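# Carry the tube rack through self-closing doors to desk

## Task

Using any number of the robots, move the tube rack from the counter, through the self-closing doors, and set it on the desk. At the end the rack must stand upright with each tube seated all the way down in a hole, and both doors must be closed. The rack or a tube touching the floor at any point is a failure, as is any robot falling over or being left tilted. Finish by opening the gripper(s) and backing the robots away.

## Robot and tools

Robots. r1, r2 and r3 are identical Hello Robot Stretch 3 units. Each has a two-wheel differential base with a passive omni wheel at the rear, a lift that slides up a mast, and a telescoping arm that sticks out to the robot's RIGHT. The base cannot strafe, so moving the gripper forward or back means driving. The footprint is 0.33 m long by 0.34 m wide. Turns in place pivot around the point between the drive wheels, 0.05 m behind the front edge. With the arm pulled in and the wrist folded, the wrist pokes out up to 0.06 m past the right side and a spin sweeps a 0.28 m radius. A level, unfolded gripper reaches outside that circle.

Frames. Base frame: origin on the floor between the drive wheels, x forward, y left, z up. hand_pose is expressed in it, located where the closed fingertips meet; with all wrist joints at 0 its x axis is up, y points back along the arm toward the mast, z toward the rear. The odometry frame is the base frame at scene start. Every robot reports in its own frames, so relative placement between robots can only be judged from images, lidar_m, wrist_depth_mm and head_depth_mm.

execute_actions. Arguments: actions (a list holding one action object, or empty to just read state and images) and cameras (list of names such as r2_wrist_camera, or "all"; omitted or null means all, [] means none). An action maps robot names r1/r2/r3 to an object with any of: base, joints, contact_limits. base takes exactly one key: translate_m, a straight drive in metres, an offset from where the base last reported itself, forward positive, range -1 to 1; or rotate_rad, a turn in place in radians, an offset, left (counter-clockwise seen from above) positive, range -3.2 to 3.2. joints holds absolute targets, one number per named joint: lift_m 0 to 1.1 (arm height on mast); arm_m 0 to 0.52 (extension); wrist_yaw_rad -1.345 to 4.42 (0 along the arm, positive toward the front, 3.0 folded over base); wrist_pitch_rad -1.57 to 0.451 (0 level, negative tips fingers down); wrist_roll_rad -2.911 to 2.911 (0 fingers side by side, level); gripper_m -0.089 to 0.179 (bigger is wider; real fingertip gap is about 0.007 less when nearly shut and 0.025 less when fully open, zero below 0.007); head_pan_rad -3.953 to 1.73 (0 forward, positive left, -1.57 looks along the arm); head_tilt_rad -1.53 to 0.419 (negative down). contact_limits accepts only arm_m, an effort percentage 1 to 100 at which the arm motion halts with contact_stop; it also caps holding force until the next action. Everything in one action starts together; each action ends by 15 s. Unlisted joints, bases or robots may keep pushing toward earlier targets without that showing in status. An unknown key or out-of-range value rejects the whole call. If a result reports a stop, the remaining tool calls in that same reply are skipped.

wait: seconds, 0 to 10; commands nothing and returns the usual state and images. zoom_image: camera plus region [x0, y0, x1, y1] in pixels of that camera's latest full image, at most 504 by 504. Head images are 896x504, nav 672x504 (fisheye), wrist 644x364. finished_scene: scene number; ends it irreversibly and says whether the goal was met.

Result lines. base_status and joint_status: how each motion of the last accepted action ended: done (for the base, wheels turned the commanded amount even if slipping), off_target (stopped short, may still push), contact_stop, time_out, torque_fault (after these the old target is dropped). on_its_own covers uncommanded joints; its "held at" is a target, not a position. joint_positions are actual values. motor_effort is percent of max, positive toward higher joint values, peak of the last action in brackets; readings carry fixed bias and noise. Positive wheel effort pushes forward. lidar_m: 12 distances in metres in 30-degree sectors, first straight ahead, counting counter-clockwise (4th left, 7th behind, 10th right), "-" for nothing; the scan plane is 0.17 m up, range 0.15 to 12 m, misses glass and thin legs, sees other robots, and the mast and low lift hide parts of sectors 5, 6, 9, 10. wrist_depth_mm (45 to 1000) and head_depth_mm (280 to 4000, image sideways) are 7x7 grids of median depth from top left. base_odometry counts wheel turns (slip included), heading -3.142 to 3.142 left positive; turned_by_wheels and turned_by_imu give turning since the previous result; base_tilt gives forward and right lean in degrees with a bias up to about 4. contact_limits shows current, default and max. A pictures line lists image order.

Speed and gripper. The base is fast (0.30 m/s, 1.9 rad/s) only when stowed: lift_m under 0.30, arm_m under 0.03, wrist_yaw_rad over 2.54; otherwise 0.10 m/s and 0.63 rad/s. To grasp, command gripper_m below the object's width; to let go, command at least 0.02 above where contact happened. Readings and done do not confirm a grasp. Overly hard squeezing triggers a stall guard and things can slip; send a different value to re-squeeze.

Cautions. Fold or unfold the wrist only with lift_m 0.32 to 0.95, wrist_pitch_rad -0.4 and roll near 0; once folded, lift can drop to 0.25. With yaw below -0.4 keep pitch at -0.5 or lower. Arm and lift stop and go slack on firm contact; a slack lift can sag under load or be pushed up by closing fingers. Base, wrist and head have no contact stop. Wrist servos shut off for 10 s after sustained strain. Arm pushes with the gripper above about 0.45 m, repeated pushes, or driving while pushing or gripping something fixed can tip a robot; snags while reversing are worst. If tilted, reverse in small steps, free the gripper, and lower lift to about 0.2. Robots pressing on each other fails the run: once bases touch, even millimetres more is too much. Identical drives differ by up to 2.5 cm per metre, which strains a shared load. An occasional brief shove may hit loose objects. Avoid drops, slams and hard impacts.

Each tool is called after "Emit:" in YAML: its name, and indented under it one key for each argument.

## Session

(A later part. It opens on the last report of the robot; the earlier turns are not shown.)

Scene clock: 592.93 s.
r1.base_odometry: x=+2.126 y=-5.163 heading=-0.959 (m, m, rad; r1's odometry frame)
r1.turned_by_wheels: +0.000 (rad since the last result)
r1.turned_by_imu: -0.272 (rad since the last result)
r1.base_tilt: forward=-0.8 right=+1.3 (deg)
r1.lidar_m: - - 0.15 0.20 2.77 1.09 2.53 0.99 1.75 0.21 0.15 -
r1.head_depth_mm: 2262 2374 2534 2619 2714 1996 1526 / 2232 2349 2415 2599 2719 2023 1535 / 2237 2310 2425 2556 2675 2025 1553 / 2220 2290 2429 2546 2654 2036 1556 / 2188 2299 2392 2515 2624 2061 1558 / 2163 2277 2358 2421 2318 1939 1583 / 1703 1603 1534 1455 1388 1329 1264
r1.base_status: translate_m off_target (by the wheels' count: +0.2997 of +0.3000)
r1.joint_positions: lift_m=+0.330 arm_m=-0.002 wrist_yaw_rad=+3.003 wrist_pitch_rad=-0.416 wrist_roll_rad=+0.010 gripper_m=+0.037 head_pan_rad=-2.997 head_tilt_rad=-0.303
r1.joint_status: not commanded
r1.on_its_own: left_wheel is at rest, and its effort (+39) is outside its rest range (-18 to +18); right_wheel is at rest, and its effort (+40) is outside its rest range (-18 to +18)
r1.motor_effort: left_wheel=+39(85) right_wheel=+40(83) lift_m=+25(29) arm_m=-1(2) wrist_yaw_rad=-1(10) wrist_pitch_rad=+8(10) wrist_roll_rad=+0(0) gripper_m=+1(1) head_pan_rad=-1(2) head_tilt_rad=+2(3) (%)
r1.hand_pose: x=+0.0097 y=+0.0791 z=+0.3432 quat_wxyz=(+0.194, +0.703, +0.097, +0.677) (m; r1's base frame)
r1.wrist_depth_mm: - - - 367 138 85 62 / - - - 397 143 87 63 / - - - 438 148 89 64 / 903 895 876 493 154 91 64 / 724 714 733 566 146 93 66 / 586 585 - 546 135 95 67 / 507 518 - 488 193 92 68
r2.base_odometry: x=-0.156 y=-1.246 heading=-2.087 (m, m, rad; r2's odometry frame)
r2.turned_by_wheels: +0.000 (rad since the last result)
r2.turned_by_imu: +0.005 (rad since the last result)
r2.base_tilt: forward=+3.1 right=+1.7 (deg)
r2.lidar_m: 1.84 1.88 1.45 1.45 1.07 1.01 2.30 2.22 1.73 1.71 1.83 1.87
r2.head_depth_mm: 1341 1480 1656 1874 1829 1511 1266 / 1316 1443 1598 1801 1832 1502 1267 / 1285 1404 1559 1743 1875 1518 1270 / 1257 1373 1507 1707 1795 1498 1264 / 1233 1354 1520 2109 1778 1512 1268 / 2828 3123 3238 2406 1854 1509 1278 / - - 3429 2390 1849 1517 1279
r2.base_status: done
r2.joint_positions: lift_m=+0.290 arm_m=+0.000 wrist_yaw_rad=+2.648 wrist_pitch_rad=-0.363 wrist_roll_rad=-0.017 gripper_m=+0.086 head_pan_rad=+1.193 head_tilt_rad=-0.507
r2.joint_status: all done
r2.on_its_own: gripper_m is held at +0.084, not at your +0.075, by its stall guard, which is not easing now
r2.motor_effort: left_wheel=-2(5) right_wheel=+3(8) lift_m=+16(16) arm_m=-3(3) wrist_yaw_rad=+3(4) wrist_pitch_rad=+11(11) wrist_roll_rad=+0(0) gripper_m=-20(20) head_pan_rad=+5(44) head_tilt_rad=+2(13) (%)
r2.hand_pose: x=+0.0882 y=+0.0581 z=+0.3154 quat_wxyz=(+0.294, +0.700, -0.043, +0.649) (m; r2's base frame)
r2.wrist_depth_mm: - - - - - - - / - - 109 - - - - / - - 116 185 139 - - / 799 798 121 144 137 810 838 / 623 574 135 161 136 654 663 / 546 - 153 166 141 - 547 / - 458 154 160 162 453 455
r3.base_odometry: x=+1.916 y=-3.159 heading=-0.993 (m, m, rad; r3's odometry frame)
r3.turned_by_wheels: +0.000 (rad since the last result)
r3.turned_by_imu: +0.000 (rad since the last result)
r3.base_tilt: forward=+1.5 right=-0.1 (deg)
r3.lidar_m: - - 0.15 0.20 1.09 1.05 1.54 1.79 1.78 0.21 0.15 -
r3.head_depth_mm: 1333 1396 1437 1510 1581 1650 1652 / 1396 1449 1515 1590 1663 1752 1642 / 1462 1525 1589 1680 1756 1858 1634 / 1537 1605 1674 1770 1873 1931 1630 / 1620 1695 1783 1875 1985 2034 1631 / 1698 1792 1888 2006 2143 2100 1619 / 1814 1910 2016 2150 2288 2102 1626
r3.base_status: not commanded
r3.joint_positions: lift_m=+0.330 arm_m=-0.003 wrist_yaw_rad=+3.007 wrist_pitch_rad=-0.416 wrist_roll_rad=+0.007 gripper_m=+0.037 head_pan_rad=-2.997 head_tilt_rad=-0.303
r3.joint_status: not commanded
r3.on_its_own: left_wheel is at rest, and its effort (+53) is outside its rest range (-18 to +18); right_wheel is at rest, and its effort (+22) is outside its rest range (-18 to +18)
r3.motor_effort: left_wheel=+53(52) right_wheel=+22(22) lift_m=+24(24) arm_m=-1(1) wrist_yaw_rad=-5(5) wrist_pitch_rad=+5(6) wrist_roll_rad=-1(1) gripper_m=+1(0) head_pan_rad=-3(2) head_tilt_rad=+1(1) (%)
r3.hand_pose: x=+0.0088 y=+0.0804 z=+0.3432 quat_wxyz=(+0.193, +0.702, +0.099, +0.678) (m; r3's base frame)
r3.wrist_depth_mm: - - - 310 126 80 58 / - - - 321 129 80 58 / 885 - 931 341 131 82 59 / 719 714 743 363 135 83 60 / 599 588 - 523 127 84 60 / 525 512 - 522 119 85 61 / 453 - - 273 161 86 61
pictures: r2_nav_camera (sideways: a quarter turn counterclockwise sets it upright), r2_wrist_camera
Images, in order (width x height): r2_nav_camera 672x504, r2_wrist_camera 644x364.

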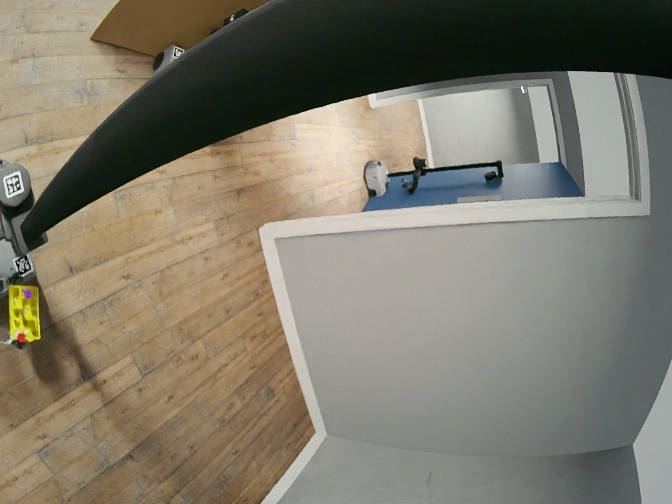

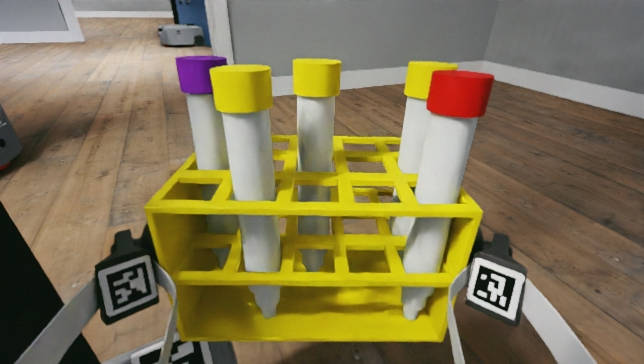

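Emit:
execute_actions:
  actions:
    - {"r1": {"base": {"translate_m": -0.01}}, "r2": {"base": {"rotate_rad": 1.592}, "joints": {"head_pan_rad": 0.0, "head_tilt_rad": -0.5}}, "r3": {"base": {"translate_m": -0.01}}}
  cameras: ["r2_wrist_camera", "r2_nav_camera", "r2_head_camera"]

Scene clock: 626.37 s.
r1.base_odometry: x=+2.120 y=-5.155 heading=-0.958 (m, m, rad; r1's odometry frame)
r1.turned_by_wheels: +0.000 (rad since the last result)
r1.turned_by_imu: +0.002 (rad since the last result)
r1.base_tilt: forward=-0.7 right=+1.3 (deg)
r1.lidar_m: - - 0.15 0.20 1.23 1.21 2.52 0.98 1.75 0.24 0.15 -
r1.head_depth_mm: 2267 2371 2478 2639 2695 2009 1534 / 2214 2323 2466 2551 2661 1996 1537 / 2248 2313 2413 2538 2622 2024 1538 / 2213 2309 2397 2541 2650 2063 1550 / 2189 2282 2399 2491 2598 2054 1566 / 2155 2251 2339 2428 2323 1929 1572 / 1705 1606 1529 1459 1390 1328 1277
r1.base_status: done
r1.joint_positions: lift_m=+0.330 arm_m=-0.002 wrist_yaw_rad=+3.002 wrist_pitch_rad=-0.416 wrist_roll_rad=+0.010 gripper_m=+0.037 head_pan_rad=-2.997 head_tilt_rad=-0.303
r1.joint_status: not commanded
r1.motor_effort: left_wheel=+7(32) right_wheel=+0(38) lift_m=+25(25) arm_m=-1(1) wrist_yaw_rad=-2(1) wrist_pitch_rad=+8(8) wrist_roll_rad=+0(0) gripper_m=+0(0) head_pan_rad=-1(2) head_tilt_rad=+1(1) (%)
r1.hand_pose: x=+0.0100 y=+0.0790 z=+0.3432 quat_wxyz=(+0.195, +0.703, +0.097, +0.677) (m; r1's base frame)
r1.wrist_depth_mm: - - - 338 139 87 63 / - - - 373 143 89 64 / - - - 412 150 91 65 / 905 890 906 461 155 93 67 / 712 720 734 527 148 96 68 / 587 585 - 546 - 98 69 / 510 518 - - 188 95 70
r2.base_odometry: x=-0.156 y=-1.246 heading=-0.495 (m, m, rad; r2's odometry frame)
r2.turned_by_wheels: +1.592 (rad since the last result)
r2.turned_by_imu: +1.586 (rad since the last result)
r2.base_tilt: forward=+3.2 right=+1.6 (deg)
r2.lidar_m: 1.46 1.05 1.00 2.30 2.19 1.73 1.70 1.83 1.88 1.85 1.86 1.45
r2.head_depth_mm: 2486 1318 1416 1559 1719 1498 1267 / 3045 3211 3143 2390 1783 1503 1271 / - - 3439 2393 1851 1515 1276 / - - 3372 2423 1878 1508 1275 / 3241 3608 3467 2389 1860 1506 1262 / 3202 3514 3253 2388 1804 1426 1278 / 2630 1456 1453 1436 1476 1382 1286
r2.base_status: done
r2.joint_positions: lift_m=+0.290 arm_m=+0.000 wrist_yaw_rad=+2.648 wrist_pitch_rad=-0.363 wrist_roll_rad=-0.017 gripper_m=+0.086 head_pan_rad=+0.007 head_tilt_rad=-0.507
r2.joint_status: all done
r2.on_its_own: gripper_m is held at +0.084, not at your +0.075, by its stall guard, which is not easing now
r2.motor_effort: left_wheel=-2(6) right_wheel=+3(10) lift_m=+16(16) arm_m=-3(3) wrist_yaw_rad=+3(3) wrist_pitch_rad=+11(11) wrist_roll_rad=+0(0) gripper_m=-20(20) head_pan_rad=-4(43) head_tilt_rad=+2(1) (%)
r2.hand_pose: x=+0.0882 y=+0.0581 z=+0.3155 quat_wxyz=(+0.294, +0.700, -0.043, +0.649) (m; r2's base frame)
r2.wrist_depth_mm: - - - - 912 945 - / - - 109 - 922 - - / - - 116 186 140 889 - / 793 795 120 143 137 842 870 / 632 581 135 160 136 671 658 / 544 - 153 167 141 - 545 / - 458 153 160 161 454 464
r3.base_odometry: x=+1.911 y=-3.150 heading=-0.993 (m, m, rad; r3's odometry frame)
r3.turned_by_wheels: +0.000 (rad since the last result)
r3.turned_by_imu: -0.001 (rad since the last result)
r3.base_tilt: forward=+1.7 right=+0.0 (deg)
r3.lidar_m: - - 0.15 0.22 1.08 1.04 1.53 1.79 1.78 0.21 0.15 -
r3.head_depth_mm: 1324 1371 1434 1499 1566 1645 1633 / 1387 1448 1503 1580 1651 1744 1641 / 1447 1509 1587 1662 1744 1840 1636 / 1531 1595 1681 1756 1848 1937 1636 / 1602 1682 1764 1864 1983 2017 1626 / 1695 1779 1874 1980 2119 2100 1621 / 1788 1896 2018 2122 2273 2092 1629
r3.base_status: done
r3.joint_positions: lift_m=+0.330 arm_m=-0.003 wrist_yaw_rad=+3.004 wrist_pitch_rad=-0.416 wrist_roll_rad=+0.007 gripper_m=+0.037 head_pan_rad=-2.997 head_tilt_rad=-0.303
r3.joint_status: not commanded
r3.motor_effort: left_wheel=+2(43) right_wheel=+8(21) lift_m=+24(24) arm_m=-1(1) wrist_yaw_rad=-3(5) wrist_pitch_rad=+5(5) wrist_roll_rad=-1(1) gripper_m=+0(0) head_pan_rad=-1(0) head_tilt_rad=+1(2) (%)
r3.hand_pose: x=+0.0095 y=+0.0803 z=+0.3432 quat_wxyz=(+0.194, +0.702, +0.098, +0.678) (m; r3's base frame)
r3.wrist_depth_mm: - - - 340 133 83 60 / - - - 357 135 84 60 / 903 - 928 380 139 85 61 / 715 699 752 398 141 86 62 / 600 603 - 587 132 87 62 / 515 515 - 487 124 88 63 / 458 - - 292 166 89 63
pictures: r2_head_camera (sideways: a quarter turn clockwise sets it upright), r2_nav_camera (sideways: a quarter turn counterclockwise sets it upright), r2_wrist_camera
Images, in order (width x height): r2_head_camera 896x504, r2_nav_camera 672x504, r2_wrist_camera 644x364.

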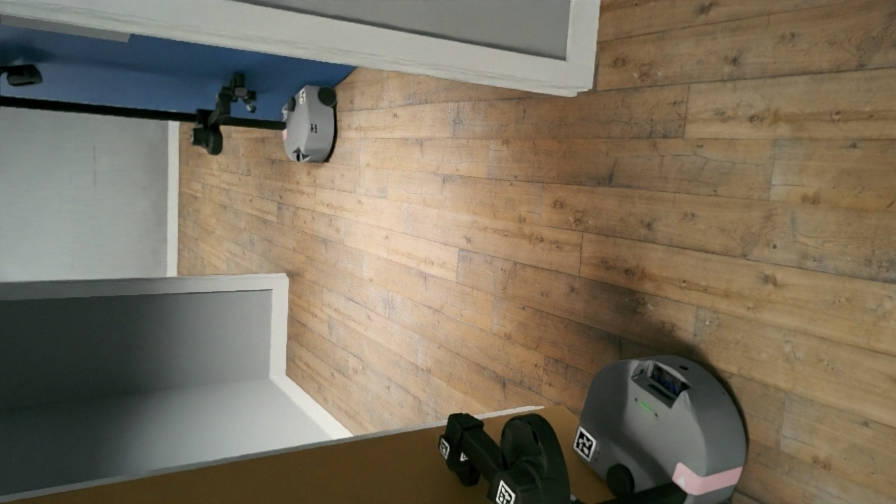

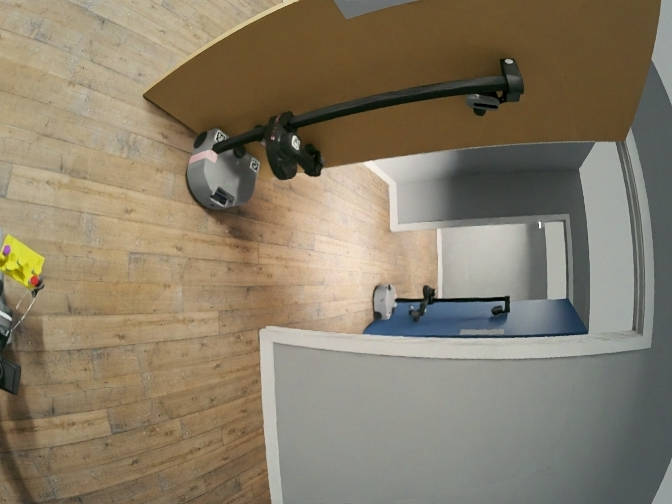

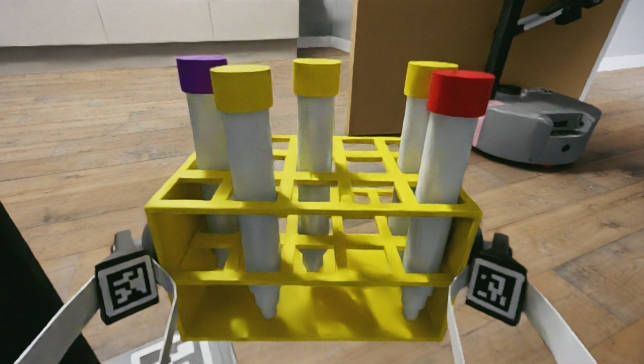

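Emit:
execute_actions:
  actions:
    - {"r2": {"base": {"rotate_rad": -0.065}}}
  cameras: []

Emit:
execute_actions:
  actions:
    - {"r2": {"base": {"translate_m": 0.8}, "joints": {"head_tilt_rad": -0.8}}}
  cameras: ["r2_nav_camera", "r2_head_camera"]

Scene clock: 637.20 s.
r1.base_odometry: x=+2.120 y=-5.155 heading=-0.958 (m, m, rad; r1's odometry frame)
r1.turned_by_wheels: +0.000 (rad since the last result)
r1.turned_by_imu: +0.001 (rad since the last result)
r1.base_tilt: forward=-0.7 right=+1.3 (deg)
r1.lidar_m: - - 0.15 0.20 1.23 1.21 2.52 0.98 1.74 0.24 0.15 -
r1.head_depth_mm: 2244 2369 2471 2627 2675 2008 1523 / 2210 2328 2427 2559 2672 1997 1535 / 2204 2319 2450 2598 2657 2038 1541 / 2202 2332 2396 2523 2612 2066 1549 / 2200 2276 2406 2495 2602 2040 1560 / 2146 2254 2335 2403 2325 1944 1564 / 1706 1607 1540 1463 1402 1327 1277
r1.base_status: not commanded
r1.joint_positions: lift_m=+0.330 arm_m=-0.002 wrist_yaw_rad=+3.002 wrist_pitch_rad=-0.416 wrist_roll_rad=+0.010 gripper_m=+0.037 head_pan_rad=-2.997 head_tilt_rad=-0.303
r1.joint_status: not commanded
r1.motor_effort: left_wheel=+8(8) right_wheel=-1(1) lift_m=+25(25) arm_m=-1(1) wrist_yaw_rad=-1(2) wrist_pitch_rad=+8(8) wrist_roll_rad=+0(0) gripper_m=+1(1) head_pan_rad=-2(1) head_tilt_rad=+1(1) (%)
r1.hand_pose: x=+0.0100 y=+0.0790 z=+0.3432 quat_wxyz=(+0.195, +0.703, +0.097, +0.677) (m; r1's base frame)
r1.wrist_depth_mm: - - - 340 139 87 63 / - - - 372 143 89 64 / - - - 411 149 91 66 / 892 894 885 458 155 93 67 / 711 711 726 528 148 95 68 / 587 585 - 552 - 98 69 / 501 521 - - 188 95 70
r2.base_odometry: x=-0.156 y=-1.246 heading=-0.560 (m, m, rad; r2's odometry frame)
r2.turned_by_wheels: -0.065 (rad since the last result)
r2.turned_by_imu: -0.066 (rad since the last result)
r2.base_tilt: forward=+3.3 right=+1.6 (deg)
r2.lidar_m: 1.45 1.09 1.00 2.30 2.32 1.75 1.71 1.79 1.89 1.85 1.93 1.48
r2.head_depth_mm: 1186 1289 1434 1584 1726 1497 1264 / 2657 2792 2868 1652 1762 1511 1279 / - - 3221 2388 1841 1499 1271 / - - 3366 2397 1841 1508 1282 / - 3642 3409 2398 1856 1502 1281 / 3268 3594 3490 2389 1851 1439 1273 / 3104 3157 3071 1689 1539 1368 1286
r2.base_status: done
r2.joint_positions: lift_m=+0.290 arm_m=+0.000 wrist_yaw_rad=+2.648 wrist_pitch_rad=-0.363 wrist_roll_rad=-0.017 gripper_m=+0.086 head_pan_rad=+0.007 head_tilt_rad=-0.507
r2.joint_status: not commanded
r2.on_its_own: gripper_m is held at +0.084, not at your +0.075, by its stall guard, which is not easing now
r2.motor_effort: left_wheel=+2(3) right_wheel=-2(4) lift_m=+16(15) arm_m=-3(3) wrist_yaw_rad=+3(3) wrist_pitch_rad=+11(11) wrist_roll_rad=+0(0) gripper_m=-19(20) head_pan_rad=-4(3) head_tilt_rad=+2(3) (%)
r2.hand_pose: x=+0.0882 y=+0.0581 z=+0.3155 quat_wxyz=(+0.294, +0.700, -0.043, +0.649) (m; r2's base frame)
r2.wrist_depth_mm: - - - - 944 - - / - - 109 939 - - - / - - 116 184 140 885 - / 779 812 121 143 137 824 841 / 633 585 136 161 137 655 670 / 538 - 153 166 141 - 546 / - 453 153 160 160 454 461
r3.base_odometry: x=+1.911 y=-3.150 heading=-0.993 (m, m, rad; r3's odometry frame)
r3.turned_by_wheels: +0.000 (rad since the last result)
r3.turned_by_imu: +0.000 (rad since the last result)
r3.base_tilt: forward=+1.7 right=+0.0 (deg)
r3.lidar_m: - - 0.15 0.22 1.08 1.04 1.53 1.78 1.78 0.21 0.15 -
r3.head_depth_mm: 1329 1373 1433 1506 1566 1645 1648 / 1385 1444 1502 1566 1655 1737 1639 / 1457 1516 1582 1661 1750 1837 1633 / 1520 1587 1670 1768 1848 1938 1633 / 1604 1679 1762 1871 1969 2025 1632 / 1684 1788 1876 1982 2104 2094 1629 / 1789 1890 2009 2122 2269 2088 1617
r3.base_status: not commanded
r3.joint_positions: lift_m=+0.330 arm_m=-0.003 wrist_yaw_rad=+3.004 wrist_pitch_rad=-0.416 wrist_roll_rad=+0.007 gripper_m=+0.037 head_pan_rad=-2.997 head_tilt_rad=-0.303
r3.joint_status: not commanded
r3.motor_effort: left_wheel=+1(1) right_wheel=+8(7) lift_m=+24(24) arm_m=-1(0) wrist_yaw_rad=-3(3) wrist_pitch_rad=+5(5) wrist_roll_rad=-2(1) gripper_m=+0(0) head_pan_rad=-1(2) head_tilt_rad=+2(2) (%)
r3.hand_pose: x=+0.0095 y=+0.0803 z=+0.3432 quat_wxyz=(+0.194, +0.702, +0.098, +0.678) (m; r3's base frame)
r3.wrist_depth_mm: - - - 343 134 83 60 / - - - 355 136 84 60 / 899 - 940 374 138 85 61 / 727 706 740 401 141 86 62 / 593 616 - 585 132 87 62 / 519 514 - 474 124 88 62 / 458 - - 289 167 89 63
pictures: none
No camera images: the call's "cameras" was empty. Leave "cameras" out to get every camera's image.

Scene clock: 641.73 s.
r1.base_odometry: x=+2.120 y=-5.155 heading=-0.958 (m, m, rad; r1's odometry frame)
r1.turned_by_wheels: +0.000 (rad since the last result)
r1.turned_by_imu: +0.001 (rad since the last result)
r1.base_tilt: forward=-0.8 right=+1.3 (deg)
r1.lidar_m: - - 0.15 0.20 2.76 0.58 0.65 0.98 1.75 0.24 0.15 -
r1.head_depth_mm: 2241 554 570 2615 2678 1992 1468 / 2247 2327 2432 2608 2688 2016 1521 / 2211 2325 2445 2522 2662 2015 1552 / 2196 2288 2398 2547 2621 2029 1561 / 2182 2289 2381 2489 2636 2030 1559 / 2165 2229 2364 2444 2348 1950 1565 / 1718 1607 1540 1466 1399 1321 1269
r1.base_status: not commanded
r1.joint_positions: lift_m=+0.330 arm_m=-0.002 wrist_yaw_rad=+3.002 wrist_pitch_rad=-0.416 wrist_roll_rad=+0.010 gripper_m=+0.037 head_pan_rad=-2.997 head_tilt_rad=-0.303
r1.joint_status: not commanded
r1.motor_effort: left_wheel=+7(7) right_wheel=+0(0) lift_m=+25(25) arm_m=-1(1) wrist_yaw_rad=-1(2) wrist_pitch_rad=+8(8) wrist_roll_rad=+0(0) gripper_m=+2(1) head_pan_rad=-2(2) head_tilt_rad=+1(0) (%)
r1.hand_pose: x=+0.0100 y=+0.0790 z=+0.3432 quat_wxyz=(+0.195, +0.703, +0.097, +0.677) (m; r1's base frame)
r1.wrist_depth_mm: - - - 339 138 87 63 / - - - 368 144 89 64 / - - - 411 149 91 66 / 890 879 880 459 156 93 67 / 708 706 732 526 147 95 68 / 589 594 - 548 - 98 69 / 502 519 - - 188 95 70
r2.base_odometry: x=+0.522 y=-1.671 heading=-0.560 (m, m, rad; r2's odometry frame)
r2.turned_by_wheels: +0.000 (rad since the last result)
r2.turned_by_imu: +0.005 (rad since the last result)
r2.base_tilt: forward=+3.2 right=+1.8 (deg)
r2.lidar_m: 2.17 0.85 0.66 0.59 0.85 2.56 2.50 2.55 1.93 1.88 0.87 0.69
r2.head_depth_mm: 1955 2260 2005 1056 1102 1249 1123 / 2227 2352 2014 1682 1446 1268 1128 / 3169 2413 2024 1694 1455 1270 1126 / 3368 2542 2048 1691 1455 1273 1137 / 3236 2521 2048 1695 1465 1280 1129 / 2745 2560 2074 1711 1470 1286 1142 / 2731 2527 2067 1708 1474 1291 1047
r2.base_status: done
r2.joint_positions: lift_m=+0.290 arm_m=+0.000 wrist_yaw_rad=+2.648 wrist_pitch_rad=-0.363 wrist_roll_rad=-0.017 gripper_m=+0.086 head_pan_rad=+0.007 head_tilt_rad=-0.791
r2.joint_status: all done
r2.on_its_own: gripper_m is held at +0.084, not at your +0.075, by its stall guard, which is not easing now
r2.motor_effort: left_wheel=+1(8) right_wheel=-1(4) lift_m=+16(16) arm_m=-3(3) wrist_yaw_rad=+3(3) wrist_pitch_rad=+11(11) wrist_roll_rad=+0(0) gripper_m=-20(20) head_pan_rad=-3(4) head_tilt_rad=-3(19) (%)
r2.hand_pose: x=+0.0882 y=+0.0581 z=+0.3155 quat_wxyz=(+0.294, +0.700, -0.043, +0.649) (m; r2's base frame)
r2.wrist_depth_mm: 598 625 651 693 780 - - / 624 665 110 735 779 - - / 671 717 116 185 140 - - / 743 761 120 144 137 833 846 / 624 588 135 161 136 656 656 / 544 - 154 166 141 - 552 / - 455 154 160 161 453 459
r3.base_odometry: x=+1.911 y=-3.150 heading=-0.993 (m, m, rad; r3's odometry frame)
r3.turned_by_wheels: +0.000 (rad since the last result)
r3.turned_by_imu: +0.000 (rad since the last result)
r3.base_tilt: forward=+1.6 right=+0.0 (deg)
r3.lidar_m: - - 0.15 0.22 1.08 1.04 1.53 1.78 1.78 0.21 0.15 -
r3.head_depth_mm: 1325 1376 1439 1500 1571 1646 1642 / 1382 1448 1509 1566 1656 1736 1641 / 1451 1514 1587 1665 1749 1833 1633 / 1524 1593 1675 1758 1862 1935 1634 / 1604 1682 1766 1863 1980 2036 1625 / 1693 1773 1883 1990 2105 2103 1631 / 1784 1880 2002 2118 2277 2092 1620
r3.base_status: not commanded
r3.joint_positions: lift_m=+0.330 arm_m=-0.003 wrist_yaw_rad=+3.004 wrist_pitch_rad=-0.416 wrist_roll_rad=+0.007 gripper_m=+0.037 head_pan_rad=-2.997 head_tilt_rad=-0.303
r3.joint_status: not commanded
r3.motor_effort: left_wheel=+1(1) right_wheel=+7(8) lift_m=+24(24) arm_m=-1(1) wrist_yaw_rad=-3(3) wrist_pitch_rad=+5(6) wrist_roll_rad=-1(1) gripper_m=+0(0) head_pan_rad=-1(1) head_tilt_rad=+1(1) (%)
r3.hand_pose: x=+0.0095 y=+0.0803 z=+0.3432 quat_wxyz=(+0.194, +0.702, +0.098, +0.678) (m; r3's base frame)
r3.wrist_depth_mm: - - - 338 133 83 60 / - - - 359 136 84 60 / 883 - 905 376 139 85 61 / 714 715 757 402 141 86 61 / 587 599 - 590 132 87 62 / 518 520 - 486 124 88 62 / 455 - - 292 166 89 63
pictures: r2_head_camera (sideways: a quarter turn clockwise sets it upright), r2_nav_camera (sideways: a quarter turn counterclockwise sets it upright)
Images, in order (width x height): r2_head_camera 896x504, r2_nav_camera 672x504.

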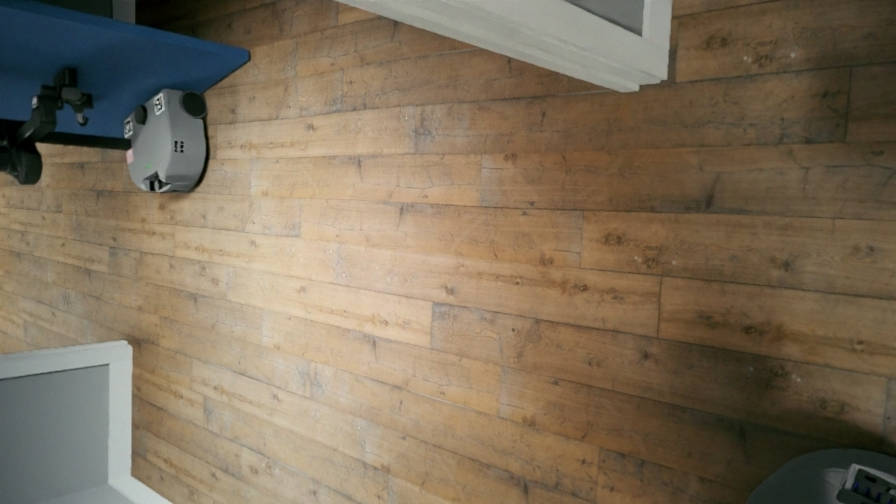

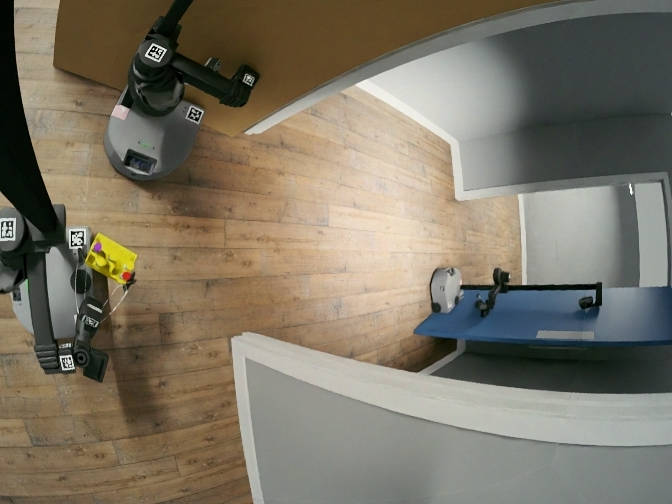

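Emit:
execute_actions:
  actions:
    - {"r2": {"base": {"rotate_rad": 0.085}}}
  cameras: []

Emit:
execute_actions:
  actions:
    - {"r2": {"base": {"translate_m": 1.0}}}
  cameras: ["r2_wrist_camera"]

Emit:
execute_actions:
  actions:
    - {"r2": {"base": {"translate_m": 0.75}}}
  cameras: []

Emit:
execute_actions:
  actions:
    - {"r2": {"base": {"rotate_rad": -0.085}}}
  cameras: ["r2_nav_camera", "r2_head_camera"]

Scene clock: 676.03 s.
r1.base_odometry: x=+2.120 y=-5.155 heading=-0.958 (m, m, rad; r1's odometry frame)
r1.turned_by_wheels: +0.000 (rad since the last result)
r1.turned_by_imu: +0.001 (rad since the last result)
r1.base_tilt: forward=-0.8 right=+1.3 (deg)
r1.lidar_m: - - 0.15 0.20 2.76 0.59 0.65 0.98 1.74 0.24 0.15 -
r1.head_depth_mm: 2267 557 570 2614 2688 1981 1473 / 2236 2348 2431 2556 2678 2022 1537 / 2214 2309 2407 2573 2655 2031 1548 / 2192 2300 2409 2556 2625 2037 1552 / 2156 2281 2398 2521 2622 2075 1559 / 2165 2223 2340 2417 2324 1949 1570 / 1704 1607 1540 1467 1399 1329 1266
r1.base_status: not commanded
r1.joint_positions: lift_m=+0.330 arm_m=-0.002 wrist_yaw_rad=+3.002 wrist_pitch_rad=-0.416 wrist_roll_rad=+0.010 gripper_m=+0.037 head_pan_rad=-2.997 head_tilt_rad=-0.303
r1.joint_status: not commanded
r1.motor_effort: left_wheel=+8(7) right_wheel=+0(0) lift_m=+25(25) arm_m=-1(1) wrist_yaw_rad=-1(2) wrist_pitch_rad=+8(8) wrist_roll_rad=+0(0) gripper_m=+1(0) head_pan_rad=-2(1) head_tilt_rad=+1(2) (%)
r1.hand_pose: x=+0.0100 y=+0.0790 z=+0.3432 quat_wxyz=(+0.195, +0.703, +0.097, +0.677) (m; r1's base frame)
r1.wrist_depth_mm: - - - 337 138 87 63 / - - - 374 144 89 64 / - - - 408 149 91 65 / 909 879 895 460 155 93 67 / 720 711 733 527 148 96 68 / 592 594 - 549 - 98 69 / 503 521 - - 187 95 70
r2.base_odometry: x=+0.522 y=-1.671 heading=-0.475 (m, m, rad; r2's odometry frame)
r2.turned_by_wheels: +0.085 (rad since the last result)
r2.turned_by_imu: +0.084 (rad since the last result)
r2.base_tilt: forward=+3.3 right=+1.8 (deg)
r2.lidar_m: 2.54 0.81 0.59 0.73 2.45 2.53 2.50 2.37 1.90 1.69 0.81 0.69
r2.head_depth_mm: 2129 2299 2006 1680 1278 1241 1130 / 3168 2352 2017 1691 1447 1271 1130 / 3368 2536 2029 1682 1443 1271 1135 / 3407 2538 2032 1697 1456 1280 1135 / 2759 2528 2068 1702 1462 1273 1138 / 2756 2521 2050 1701 1460 1279 1138 / 2480 2446 2053 1716 1440 1284 1038
r2.base_status: done
r2.joint_positions: lift_m=+0.290 arm_m=+0.000 wrist_yaw_rad=+2.648 wrist_pitch_rad=-0.363 wrist_roll_rad=-0.017 gripper_m=+0.086 head_pan_rad=+0.007 head_tilt_rad=-0.791
r2.joint_status: not commanded
r2.on_its_own: gripper_m is held at +0.084, not at your +0.075, by its stall guard, which is not easing now
r2.motor_effort: left_wheel=-2(6) right_wheel=+2(6) lift_m=+15(16) arm_m=-3(3) wrist_yaw_rad=+3(3) wrist_pitch_rad=+11(11) wrist_roll_rad=+0(0) gripper_m=-20(20) head_pan_rad=-4(5) head_tilt_rad=-4(3) (%)
r2.hand_pose: x=+0.0882 y=+0.0581 z=+0.3155 quat_wxyz=(+0.294, +0.700, -0.043, +0.649) (m; r2's base frame)
r2.wrist_depth_mm: 620 648 647 688 736 - - / 665 683 109 717 768 - - / 923 731 116 185 140 - - / 766 768 121 144 137 843 860 / 623 585 136 160 135 654 665 / 541 - 153 166 141 - 540 / - 455 155 161 161 449 470
r3.base_odometry: x=+1.911 y=-3.150 heading=-0.993 (m, m, rad; r3's odometry frame)
r3.turned_by_wheels: +0.000 (rad since the last result)
r3.turned_by_imu: +0.000 (rad since the last result)
r3.base_tilt: forward=+1.5 right=+0.1 (deg)
r3.lidar_m: - - 0.15 0.22 1.08 1.04 1.54 1.79 1.78 0.21 0.15 -
r3.head_depth_mm: 1325 1376 1435 1499 1565 1648 1644 / 1379 1444 1508 1576 1657 1738 1649 / 1453 1516 1582 1672 1758 1841 1638 / 1520 1601 1672 1757 1854 1940 1635 / 1610 1686 1770 1879 1967 2025 1632 / 1695 1786 1880 1991 2117 2092 1624 / 1783 1887 2008 2146 2261 2096 1633
r3.base_status: not commanded
r3.joint_positions: lift_m=+0.330 arm_m=-0.003 wrist_yaw_rad=+3.004 wrist_pitch_rad=-0.416 wrist_roll_rad=+0.007 gripper_m=+0.037 head_pan_rad=-2.997 head_tilt_rad=-0.303
r3.joint_status: not commanded
r3.motor_effort: left_wheel=+1(1) right_wheel=+8(8) lift_m=+24(24) arm_m=-1(1) wrist_yaw_rad=-4(3) wrist_pitch_rad=+6(5) wrist_roll_rad=-1(1) gripper_m=+0(1) head_pan_rad=-1(3) head_tilt_rad=+1(2) (%)
r3.hand_pose: x=+0.0095 y=+0.0803 z=+0.3432 quat_wxyz=(+0.194, +0.702, +0.098, +0.678) (m; r3's base frame)
r3.wrist_depth_mm: - - - 344 134 83 60 / - - - 359 137 84 60 / 878 - 928 375 138 85 61 / 713 699 740 399 141 86 61 / 603 599 - 582 132 87 62 / 504 520 - 482 124 88 62 / 457 - - 288 166 89 63
pictures: none
No camera images: the call's "cameras" was empty. Leave "cameras" out to get every camera's image.

Scene clock: 681.13 s.
r1.base_odometry: x=+2.120 y=-5.155 heading=-0.958 (m, m, rad; r1's odometry frame)
r1.turned_by_wheels: +0.000 (rad since the last result)
r1.turned_by_imu: +0.001 (rad since the last result)
r1.base_tilt: forward=-0.8 right=+1.3 (deg)
r1.lidar_m: - - 0.15 0.20 2.77 2.87 2.52 0.98 0.73 0.24 0.15 -
r1.head_depth_mm: 2278 2375 2493 2666 2659 1986 1520 / 2225 2378 2481 2589 2682 2003 1537 / 2232 2317 2458 2563 2659 2020 1543 / 2209 2280 2424 2472 2587 2040 1556 / 2210 2274 2381 2515 2600 2062 1564 / 2149 2245 2328 2454 2357 1961 1570 / 1715 1620 1538 1468 1393 1337 1267
r1.base_status: not commanded
r1.joint_positions: lift_m=+0.330 arm_m=-0.002 wrist_yaw_rad=+3.002 wrist_pitch_rad=-0.416 wrist_roll_rad=+0.010 gripper_m=+0.037 head_pan_rad=-2.997 head_tilt_rad=-0.303
r1.joint_status: not commanded
r1.motor_effort: left_wheel=+7(8) right_wheel=+0(1) lift_m=+25(25) arm_m=-1(1) wrist_yaw_rad=-2(0) wrist_pitch_rad=+8(8) wrist_roll_rad=+0(0) gripper_m=+1(1) head_pan_rad=-1(1) head_tilt_rad=+1(1) (%)
r1.hand_pose: x=+0.0100 y=+0.0790 z=+0.3432 quat_wxyz=(+0.195, +0.703, +0.097, +0.677) (m; r1's base frame)
r1.wrist_depth_mm: - - - 340 138 87 63 / - - - 372 144 89 64 / - - - 406 149 91 65 / 896 890 881 459 155 93 67 / 718 702 723 526 148 96 68 / 591 590 - 552 - 98 69 / 503 519 - - 188 95 70
r2.base_odometry: x=+1.411 y=-2.129 heading=-0.475 (m, m, rad; r2's odometry frame)
r2.turned_by_wheels: +0.000 (rad since the last result)
r2.turned_by_imu: +0.006 (rad since the last result)
r2.base_tilt: forward=+3.2 right=+1.7 (deg)
r2.lidar_m: 2.07 1.40 1.12 0.57 0.58 0.86 3.50 0.48 0.46 0.98 1.08 1.26
r2.head_depth_mm: 3249 1627 1747 1668 1450 1269 1132 / 3258 2509 2018 1670 1453 1274 1129 / 3282 2510 2028 1686 1443 1275 1124 / 3385 2548 2040 1690 1456 1272 1141 / 1869 2182 2060 1703 1462 1274 1139 / 1874 2127 2057 1703 1455 1290 1143 / 1910 2135 2049 1710 1471 1285 1142
r2.base_status: done
r2.joint_positions: lift_m=+0.290 arm_m=+0.000 wrist_yaw_rad=+2.648 wrist_pitch_rad=-0.363 wrist_roll_rad=-0.017 gripper_m=+0.086 head_pan_rad=+0.007 head_tilt_rad=-0.791
r2.joint_status: not commanded
r2.on_its_own: gripper_m is held at +0.084, not at your +0.075, by its stall guard, which is not easing now
r2.motor_effort: left_wheel=-2(4) right_wheel=+3(8) lift_m=+15(17) arm_m=-3(3) wrist_yaw_rad=+3(3) wrist_pitch_rad=+11(11) wrist_roll_rad=+0(0) gripper_m=-20(20) head_pan_rad=-4(3) head_tilt_rad=-3(3) (%)
r2.hand_pose: x=+0.0882 y=+0.0581 z=+0.3155 quat_wxyz=(+0.294, +0.700, -0.043, +0.649) (m; r2's base frame)
r2.wrist_depth_mm: 681 896 - - - - - / 638 955 110 - - - - / 580 - 116 185 140 - - / 529 755 121 143 137 836 857 / 553 579 135 161 137 668 665 / 530 - 153 165 142 - 543 / - 457 153 160 161 452 465
r3.base_odometry: x=+1.911 y=-3.150 heading=-0.993 (m, m, rad; r3's odometry frame)
r3.turned_by_wheels: +0.000 (rad since the last result)
r3.turned_by_imu: +0.000 (rad since the last result)
r3.base_tilt: forward=+1.6 right=+0.0 (deg)
r3.lidar_m: - - 0.15 0.22 1.08 1.05 1.53 1.79 1.58 0.21 0.15 -
r3.head_depth_mm: 1328 1376 1433 1501 1561 1649 1645 / 1385 1437 1512 1582 1649 1735 1640 / 1446 1517 1585 1665 1736 1838 1631 / 1527 1594 1668 1754 1854 1952 1641 / 1603 1675 1757 1854 1976 2027 1631 / 1688 1780 1888 1988 2101 2096 1631 / 1782 1884 2012 2116 2251 2093 1625
r3.base_status: not commanded
r3.joint_positions: lift_m=+0.330 arm_m=-0.003 wrist_yaw_rad=+3.004 wrist_pitch_rad=-0.416 wrist_roll_rad=+0.007 gripper_m=+0.037 head_pan_rad=-2.997 head_tilt_rad=-0.303
r3.joint_status: not commanded
r3.motor_effort: left_wheel=+2(2) right_wheel=+7(8) lift_m=+24(24) arm_m=-1(1) wrist_yaw_rad=-3(3) wrist_pitch_rad=+5(6) wrist_roll_rad=-1(1) gripper_m=+0(1) head_pan_rad=-1(1) head_tilt_rad=+2(2) (%)
r3.hand_pose: x=+0.0095 y=+0.0803 z=+0.3432 quat_wxyz=(+0.194, +0.702, +0.098, +0.678) (m; r3's base frame)
r3.wrist_depth_mm: - - - 343 133 83 60 / - - - 359 136 84 60 / 880 - 920 376 139 85 61 / 700 701 767 399 142 86 61 / 593 600 - 581 132 87 62 / 510 524 - 483 123 88 62 / 452 - - 287 165 89 63
pictures: r2_wrist_camera
Images, in order (width x height): r2_wrist_camera 644x364.

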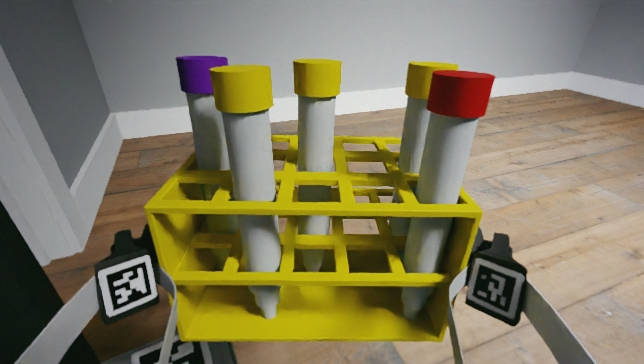

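Scene clock: 685.40 s.
r1.base_odometry: x=+2.120 y=-5.155 heading=-0.958 (m, m, rad; r1's odometry frame)
r1.turned_by_wheels: +0.000 (rad since the last result)
r1.turned_by_imu: +0.001 (rad since the last result)
r1.base_tilt: forward=-0.7 right=+1.3 (deg)
r1.lidar_m: - - 0.15 0.20 2.77 2.87 2.52 0.98 1.75 0.24 0.15 -
r1.head_depth_mm: 2259 2351 2495 2614 2647 1990 1526 / 2221 2336 2464 2589 2699 1998 1528 / 2213 2314 2439 2531 2645 2027 1539 / 2179 2295 2410 2525 2660 2043 1557 / 2198 2283 2392 2503 2612 2040 1563 / 2155 2276 2350 2436 2356 1958 1570 / 1718 1626 1535 1477 1398 1330 1276
r1.base_status: not commanded
r1.joint_positions: lift_m=+0.330 arm_m=-0.002 wrist_yaw_rad=+3.002 wrist_pitch_rad=-0.416 wrist_roll_rad=+0.010 gripper_m=+0.037 head_pan_rad=-2.997 head_tilt_rad=-0.303
r1.joint_status: not commanded
r1.motor_effort: left_wheel=+7(7) right_wheel=+0(1) lift_m=+25(25) arm_m=-1(1) wrist_yaw_rad=-1(1) wrist_pitch_rad=+8(8) wrist_roll_rad=+0(0) gripper_m=+0(0) head_pan_rad=-2(2) head_tilt_rad=+1(2) (%)
r1.hand_pose: x=+0.0100 y=+0.0790 z=+0.3432 quat_wxyz=(+0.195, +0.703, +0.097, +0.677) (m; r1's base frame)
r1.wrist_depth_mm: - - - 338 139 87 63 / - - - 370 144 89 64 / - - - 410 149 91 65 / 885 895 880 460 156 93 67 / 715 703 741 528 148 96 68 / 596 584 - 546 - 98 69 / 507 517 - - 187 95 70
r2.base_odometry: x=+2.078 y=-2.472 heading=-0.476 (m, m, rad; r2's odometry frame)
r2.turned_by_wheels: +0.000 (rad since the last result)
r2.turned_by_imu: +0.004 (rad since the last result)
r2.base_tilt: forward=+3.1 right=+1.6 (deg)
r2.lidar_m: 1.32 1.26 1.02 1.01 1.10 1.05 4.24 1.09 1.10 1.09 0.79 0.94
r2.head_depth_mm: 3285 2515 2007 1675 1343 1256 1127 / 3339 2458 2024 1687 1441 1263 1136 / 3317 2522 2021 1681 1442 1267 1128 / 3338 2540 2016 1698 1447 1280 1134 / 3212 2297 1664 1706 1452 1287 1137 / 1160 1352 1591 1707 1455 1278 1140 / 1180 1372 1641 1707 1478 1281 1144
r2.base_status: done
r2.joint_positions: lift_m=+0.290 arm_m=+0.000 wrist_yaw_rad=+2.648 wrist_pitch_rad=-0.363 wrist_roll_rad=-0.017 gripper_m=+0.086 head_pan_rad=+0.007 head_tilt_rad=-0.791
r2.joint_status: not commanded
r2.on_its_own: gripper_m is held at +0.084, not at your +0.075, by its stall guard, which is not easing now
r2.motor_effort: left_wheel=-1(5) right_wheel=+3(9) lift_m=+15(16) arm_m=-3(3) wrist_yaw_rad=+3(3) wrist_pitch_rad=+11(11) wrist_roll_rad=+0(0) gripper_m=-20(20) head_pan_rad=-4(4) head_tilt_rad=-3(3) (%)
r2.hand_pose: x=+0.0882 y=+0.0581 z=+0.3155 quat_wxyz=(+0.294, +0.700, -0.043, +0.649) (m; r2's base frame)
r2.wrist_depth_mm: 766 825 881 - - - - / 804 857 109 - - - - / 849 961 117 184 140 - - / 805 793 121 144 137 841 832 / 639 583 135 160 136 647 670 / 546 - 153 166 141 - 542 / - 457 154 159 160 452 467
r3.base_odometry: x=+1.911 y=-3.150 heading=-0.993 (m, m, rad; r3's odometry frame)
r3.turned_by_wheels: +0.000 (rad since the last result)
r3.turned_by_imu: +0.000 (rad since the last result)
r3.base_tilt: forward=+1.6 right=+0.0 (deg)
r3.lidar_m: - - 0.15 0.22 1.08 1.04 1.53 0.93 1.78 0.21 0.15 -
r3.head_depth_mm: 1324 1381 1437 1496 1565 1644 1640 / 1383 1437 1500 1576 1650 1745 1645 / 1453 1511 1575 1664 1748 1846 1627 / 1527 1593 1664 1756 1859 1938 1631 / 1606 1686 1767 1869 1977 2033 1630 / 1683 1768 1881 1995 2109 2086 1625 / 1792 1895 1996 2129 2266 2096 1617
r3.base_status: not commanded
r3.joint_positions: lift_m=+0.330 arm_m=-0.003 wrist_yaw_rad=+3.004 wrist_pitch_rad=-0.416 wrist_roll_rad=+0.007 gripper_m=+0.037 head_pan_rad=-2.997 head_tilt_rad=-0.303
r3.joint_status: not commanded
r3.motor_effort: left_wheel=+2(1) right_wheel=+8(7) lift_m=+24(24) arm_m=-1(1) wrist_yaw_rad=-3(3) wrist_pitch_rad=+5(5) wrist_roll_rad=-1(1) gripper_m=-1(0) head_pan_rad=-1(2) head_tilt_rad=+1(1) (%)
r3.hand_pose: x=+0.0095 y=+0.0803 z=+0.3432 quat_wxyz=(+0.194, +0.702, +0.098, +0.678) (m; r3's base frame)
r3.wrist_depth_mm: - - - 340 134 83 60 / - - - 359 137 84 60 / 860 - 913 376 139 85 61 / 705 702 722 396 141 86 61 / 590 595 - 586 132 87 62 / 516 514 - 479 124 88 62 / 458 - - 292 167 88 63
pictures: none
No camera images: the call's "cameras" was empty. Leave "cameras" out to get every camera's image.

Scene clock: 686.27 s.
r1.base_odometry: x=+2.120 y=-5.155 heading=-0.958 (m, m, rad; r1's odometry frame)
r1.turned_by_wheels: +0.000 (rad since the last result)
r1.turned_by_imu: +0.000 (rad since the last result)
r1.base_tilt: forward=-0.7 right=+1.3 (deg)
r1.lidar_m: - - 0.15 0.20 2.77 2.87 2.51 0.98 1.74 0.24 0.15 -
r1.head_depth_mm: 2262 2359 2494 2606 2668 2003 1527 / 2235 2345 2432 2595 2663 2003 1541 / 2218 2325 2424 2546 2656 2007 1544 / 2200 2295 2403 2529 2647 2054 1560 / 2202 2297 2380 2498 2593 2069 1555 / 2169 2226 2320 2481 2356 1930 1587 / 1699 1617 1542 1473 1401 1327 1274
r1.base_status: not commanded
r1.joint_positions: lift_m=+0.330 arm_m=-0.002 wrist_yaw_rad=+3.002 wrist_pitch_rad=-0.416 wrist_roll_rad=+0.010 gripper_m=+0.037 head_pan_rad=-2.997 head_tilt_rad=-0.303
r1.joint_status: not commanded
r1.motor_effort: left_wheel=+7(8) right_wheel=-1(0) lift_m=+25(25) arm_m=-1(1) wrist_yaw_rad=-2(0) wrist_pitch_rad=+8(8) wrist_roll_rad=+0(0) gripper_m=+1(0) head_pan_rad=-2(1) head_tilt_rad=+1(1) (%)
r1.hand_pose: x=+0.0100 y=+0.0790 z=+0.3432 quat_wxyz=(+0.195, +0.703, +0.097, +0.677) (m; r1's base frame)
r1.wrist_depth_mm: - - - 341 139 87 63 / - - - 371 144 89 64 / - - - 414 149 91 65 / 887 884 876 460 156 94 67 / 709 710 738 529 147 96 68 / 587 583 - 544 - 98 69 / 504 519 - - 187 95 70
r2.base_odometry: x=+2.078 y=-2.472 heading=-0.560 (m, m, rad; r2's odometry frame)
r2.turned_by_wheels: -0.085 (rad since the last result)
r2.turned_by_imu: -0.085 (rad since the last result)
r2.base_tilt: forward=+3.2 right=+1.7 (deg)
r2.lidar_m: 1.33 1.32 1.03 1.01 1.06 1.05 4.24 1.09 1.11 1.09 0.79 0.93
r2.head_depth_mm: 3300 2522 2008 1646 1290 1242 1126 / 3345 2494 2015 1684 1463 1276 1129 / 3293 2500 2018 1680 1456 1272 1127 / 3315 2521 2052 1690 1455 1274 1134 / 3379 2523 2036 1712 1446 1282 1142 / 3242 1363 1571 1707 1463 1280 1137 / 1131 1328 1547 1725 1479 1284 1142
r2.base_status: done
r2.joint_positions: lift_m=+0.290 arm_m=+0.000 wrist_yaw_rad=+2.648 wrist_pitch_rad=-0.363 wrist_roll_rad=-0.017 gripper_m=+0.086 head_pan_rad=+0.007 head_tilt_rad=-0.791
r2.joint_status: not commanded
r2.on_its_own: gripper_m is held at +0.084, not at your +0.075, by its stall guard, which is not easing now
r2.motor_effort: left_wheel=+2(7) right_wheel=-1(6) lift_m=+16(16) arm_m=-3(3) wrist_yaw_rad=+3(3) wrist_pitch_rad=+11(11) wrist_roll_rad=+0(0) gripper_m=-20(20) head_pan_rad=-4(3) head_tilt_rad=-4(1) (%)
r2.hand_pose: x=+0.0882 y=+0.0581 z=+0.3155 quat_wxyz=(+0.294, +0.700, -0.043, +0.649) (m; r2's base frame)
r2.wrist_depth_mm: 740 824 900 - - - 925 / 801 868 109 - - - - / 869 925 116 182 140 - - / 793 799 121 143 137 836 858 / 630 590 135 161 137 655 654 / 557 - 154 166 141 - 545 / - 452 153 160 161 457 473
r3.base_odometry: x=+1.911 y=-3.150 heading=-0.993 (m, m, rad; r3's odometry frame)
r3.turned_by_wheels: +0.000 (rad since the last result)
r3.turned_by_imu: +0.000 (rad since the last result)
r3.base_tilt: forward=+1.6 right=+0.1 (deg)
r3.lidar_m: - - 0.15 0.22 1.08 1.04 1.53 0.93 1.77 0.21 0.15 -
r3.head_depth_mm: 1331 1383 1443 1494 1568 1643 1648 / 1391 1440 1501 1576 1649 1743 1639 / 1459 1519 1587 1666 1743 1834 1646 / 1525 1600 1673 1759 1863 1944 1625 / 1606 1680 1771 1866 1977 2021 1632 / 1679 1780 1878 2001 2106 2090 1629 / 1784 1890 2005 2125 2268 2100 1628
r3.base_status: not commanded
r3.joint_positions: lift_m=+0.330 arm_m=-0.003 wrist_yaw_rad=+3.004 wrist_pitch_rad=-0.416 wrist_roll_rad=+0.007 gripper_m=+0.037 head_pan_rad=-2.997 head_tilt_rad=-0.303
r3.joint_status: not commanded
r3.motor_effort: left_wheel=+1(1) right_wheel=+8(8) lift_m=+24(24) arm_m=-1(0) wrist_yaw_rad=-3(3) wrist_pitch_rad=+5(6) wrist_roll_rad=-1(2) gripper_m=+0(0) head_pan_rad=-1(2) head_tilt_rad=+1(1) (%)
r3.hand_pose: x=+0.0095 y=+0.0803 z=+0.3432 quat_wxyz=(+0.194, +0.702, +0.098, +0.678) (m; r3's base frame)
r3.wrist_depth_mm: - - - 342 134 83 60 / - - - 359 136 84 60 / 878 - 962 375 139 85 61 / 701 717 739 398 142 86 61 / 586 599 - 587 132 87 62 / 515 520 - 475 123 88 62 / 453 - - 289 166 89 63
pictures: r2_head_camera (sideways: a quarter turn clockwise sets it upright), r2_nav_camera (sideways: a quarter turn counterclockwise sets it upright)
Images, in order (width x height): r2_head_camera 896x504, r2_nav_camera 672x504.

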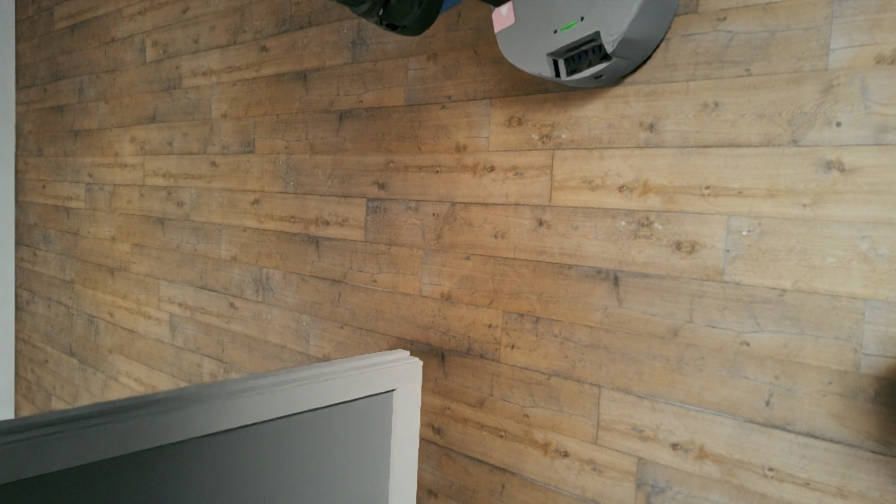

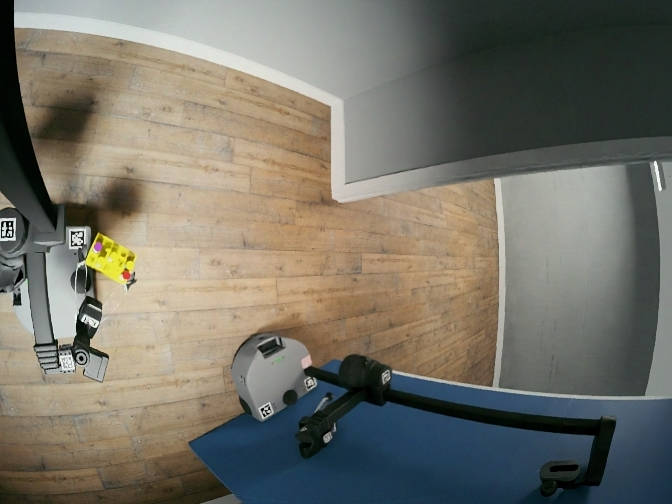

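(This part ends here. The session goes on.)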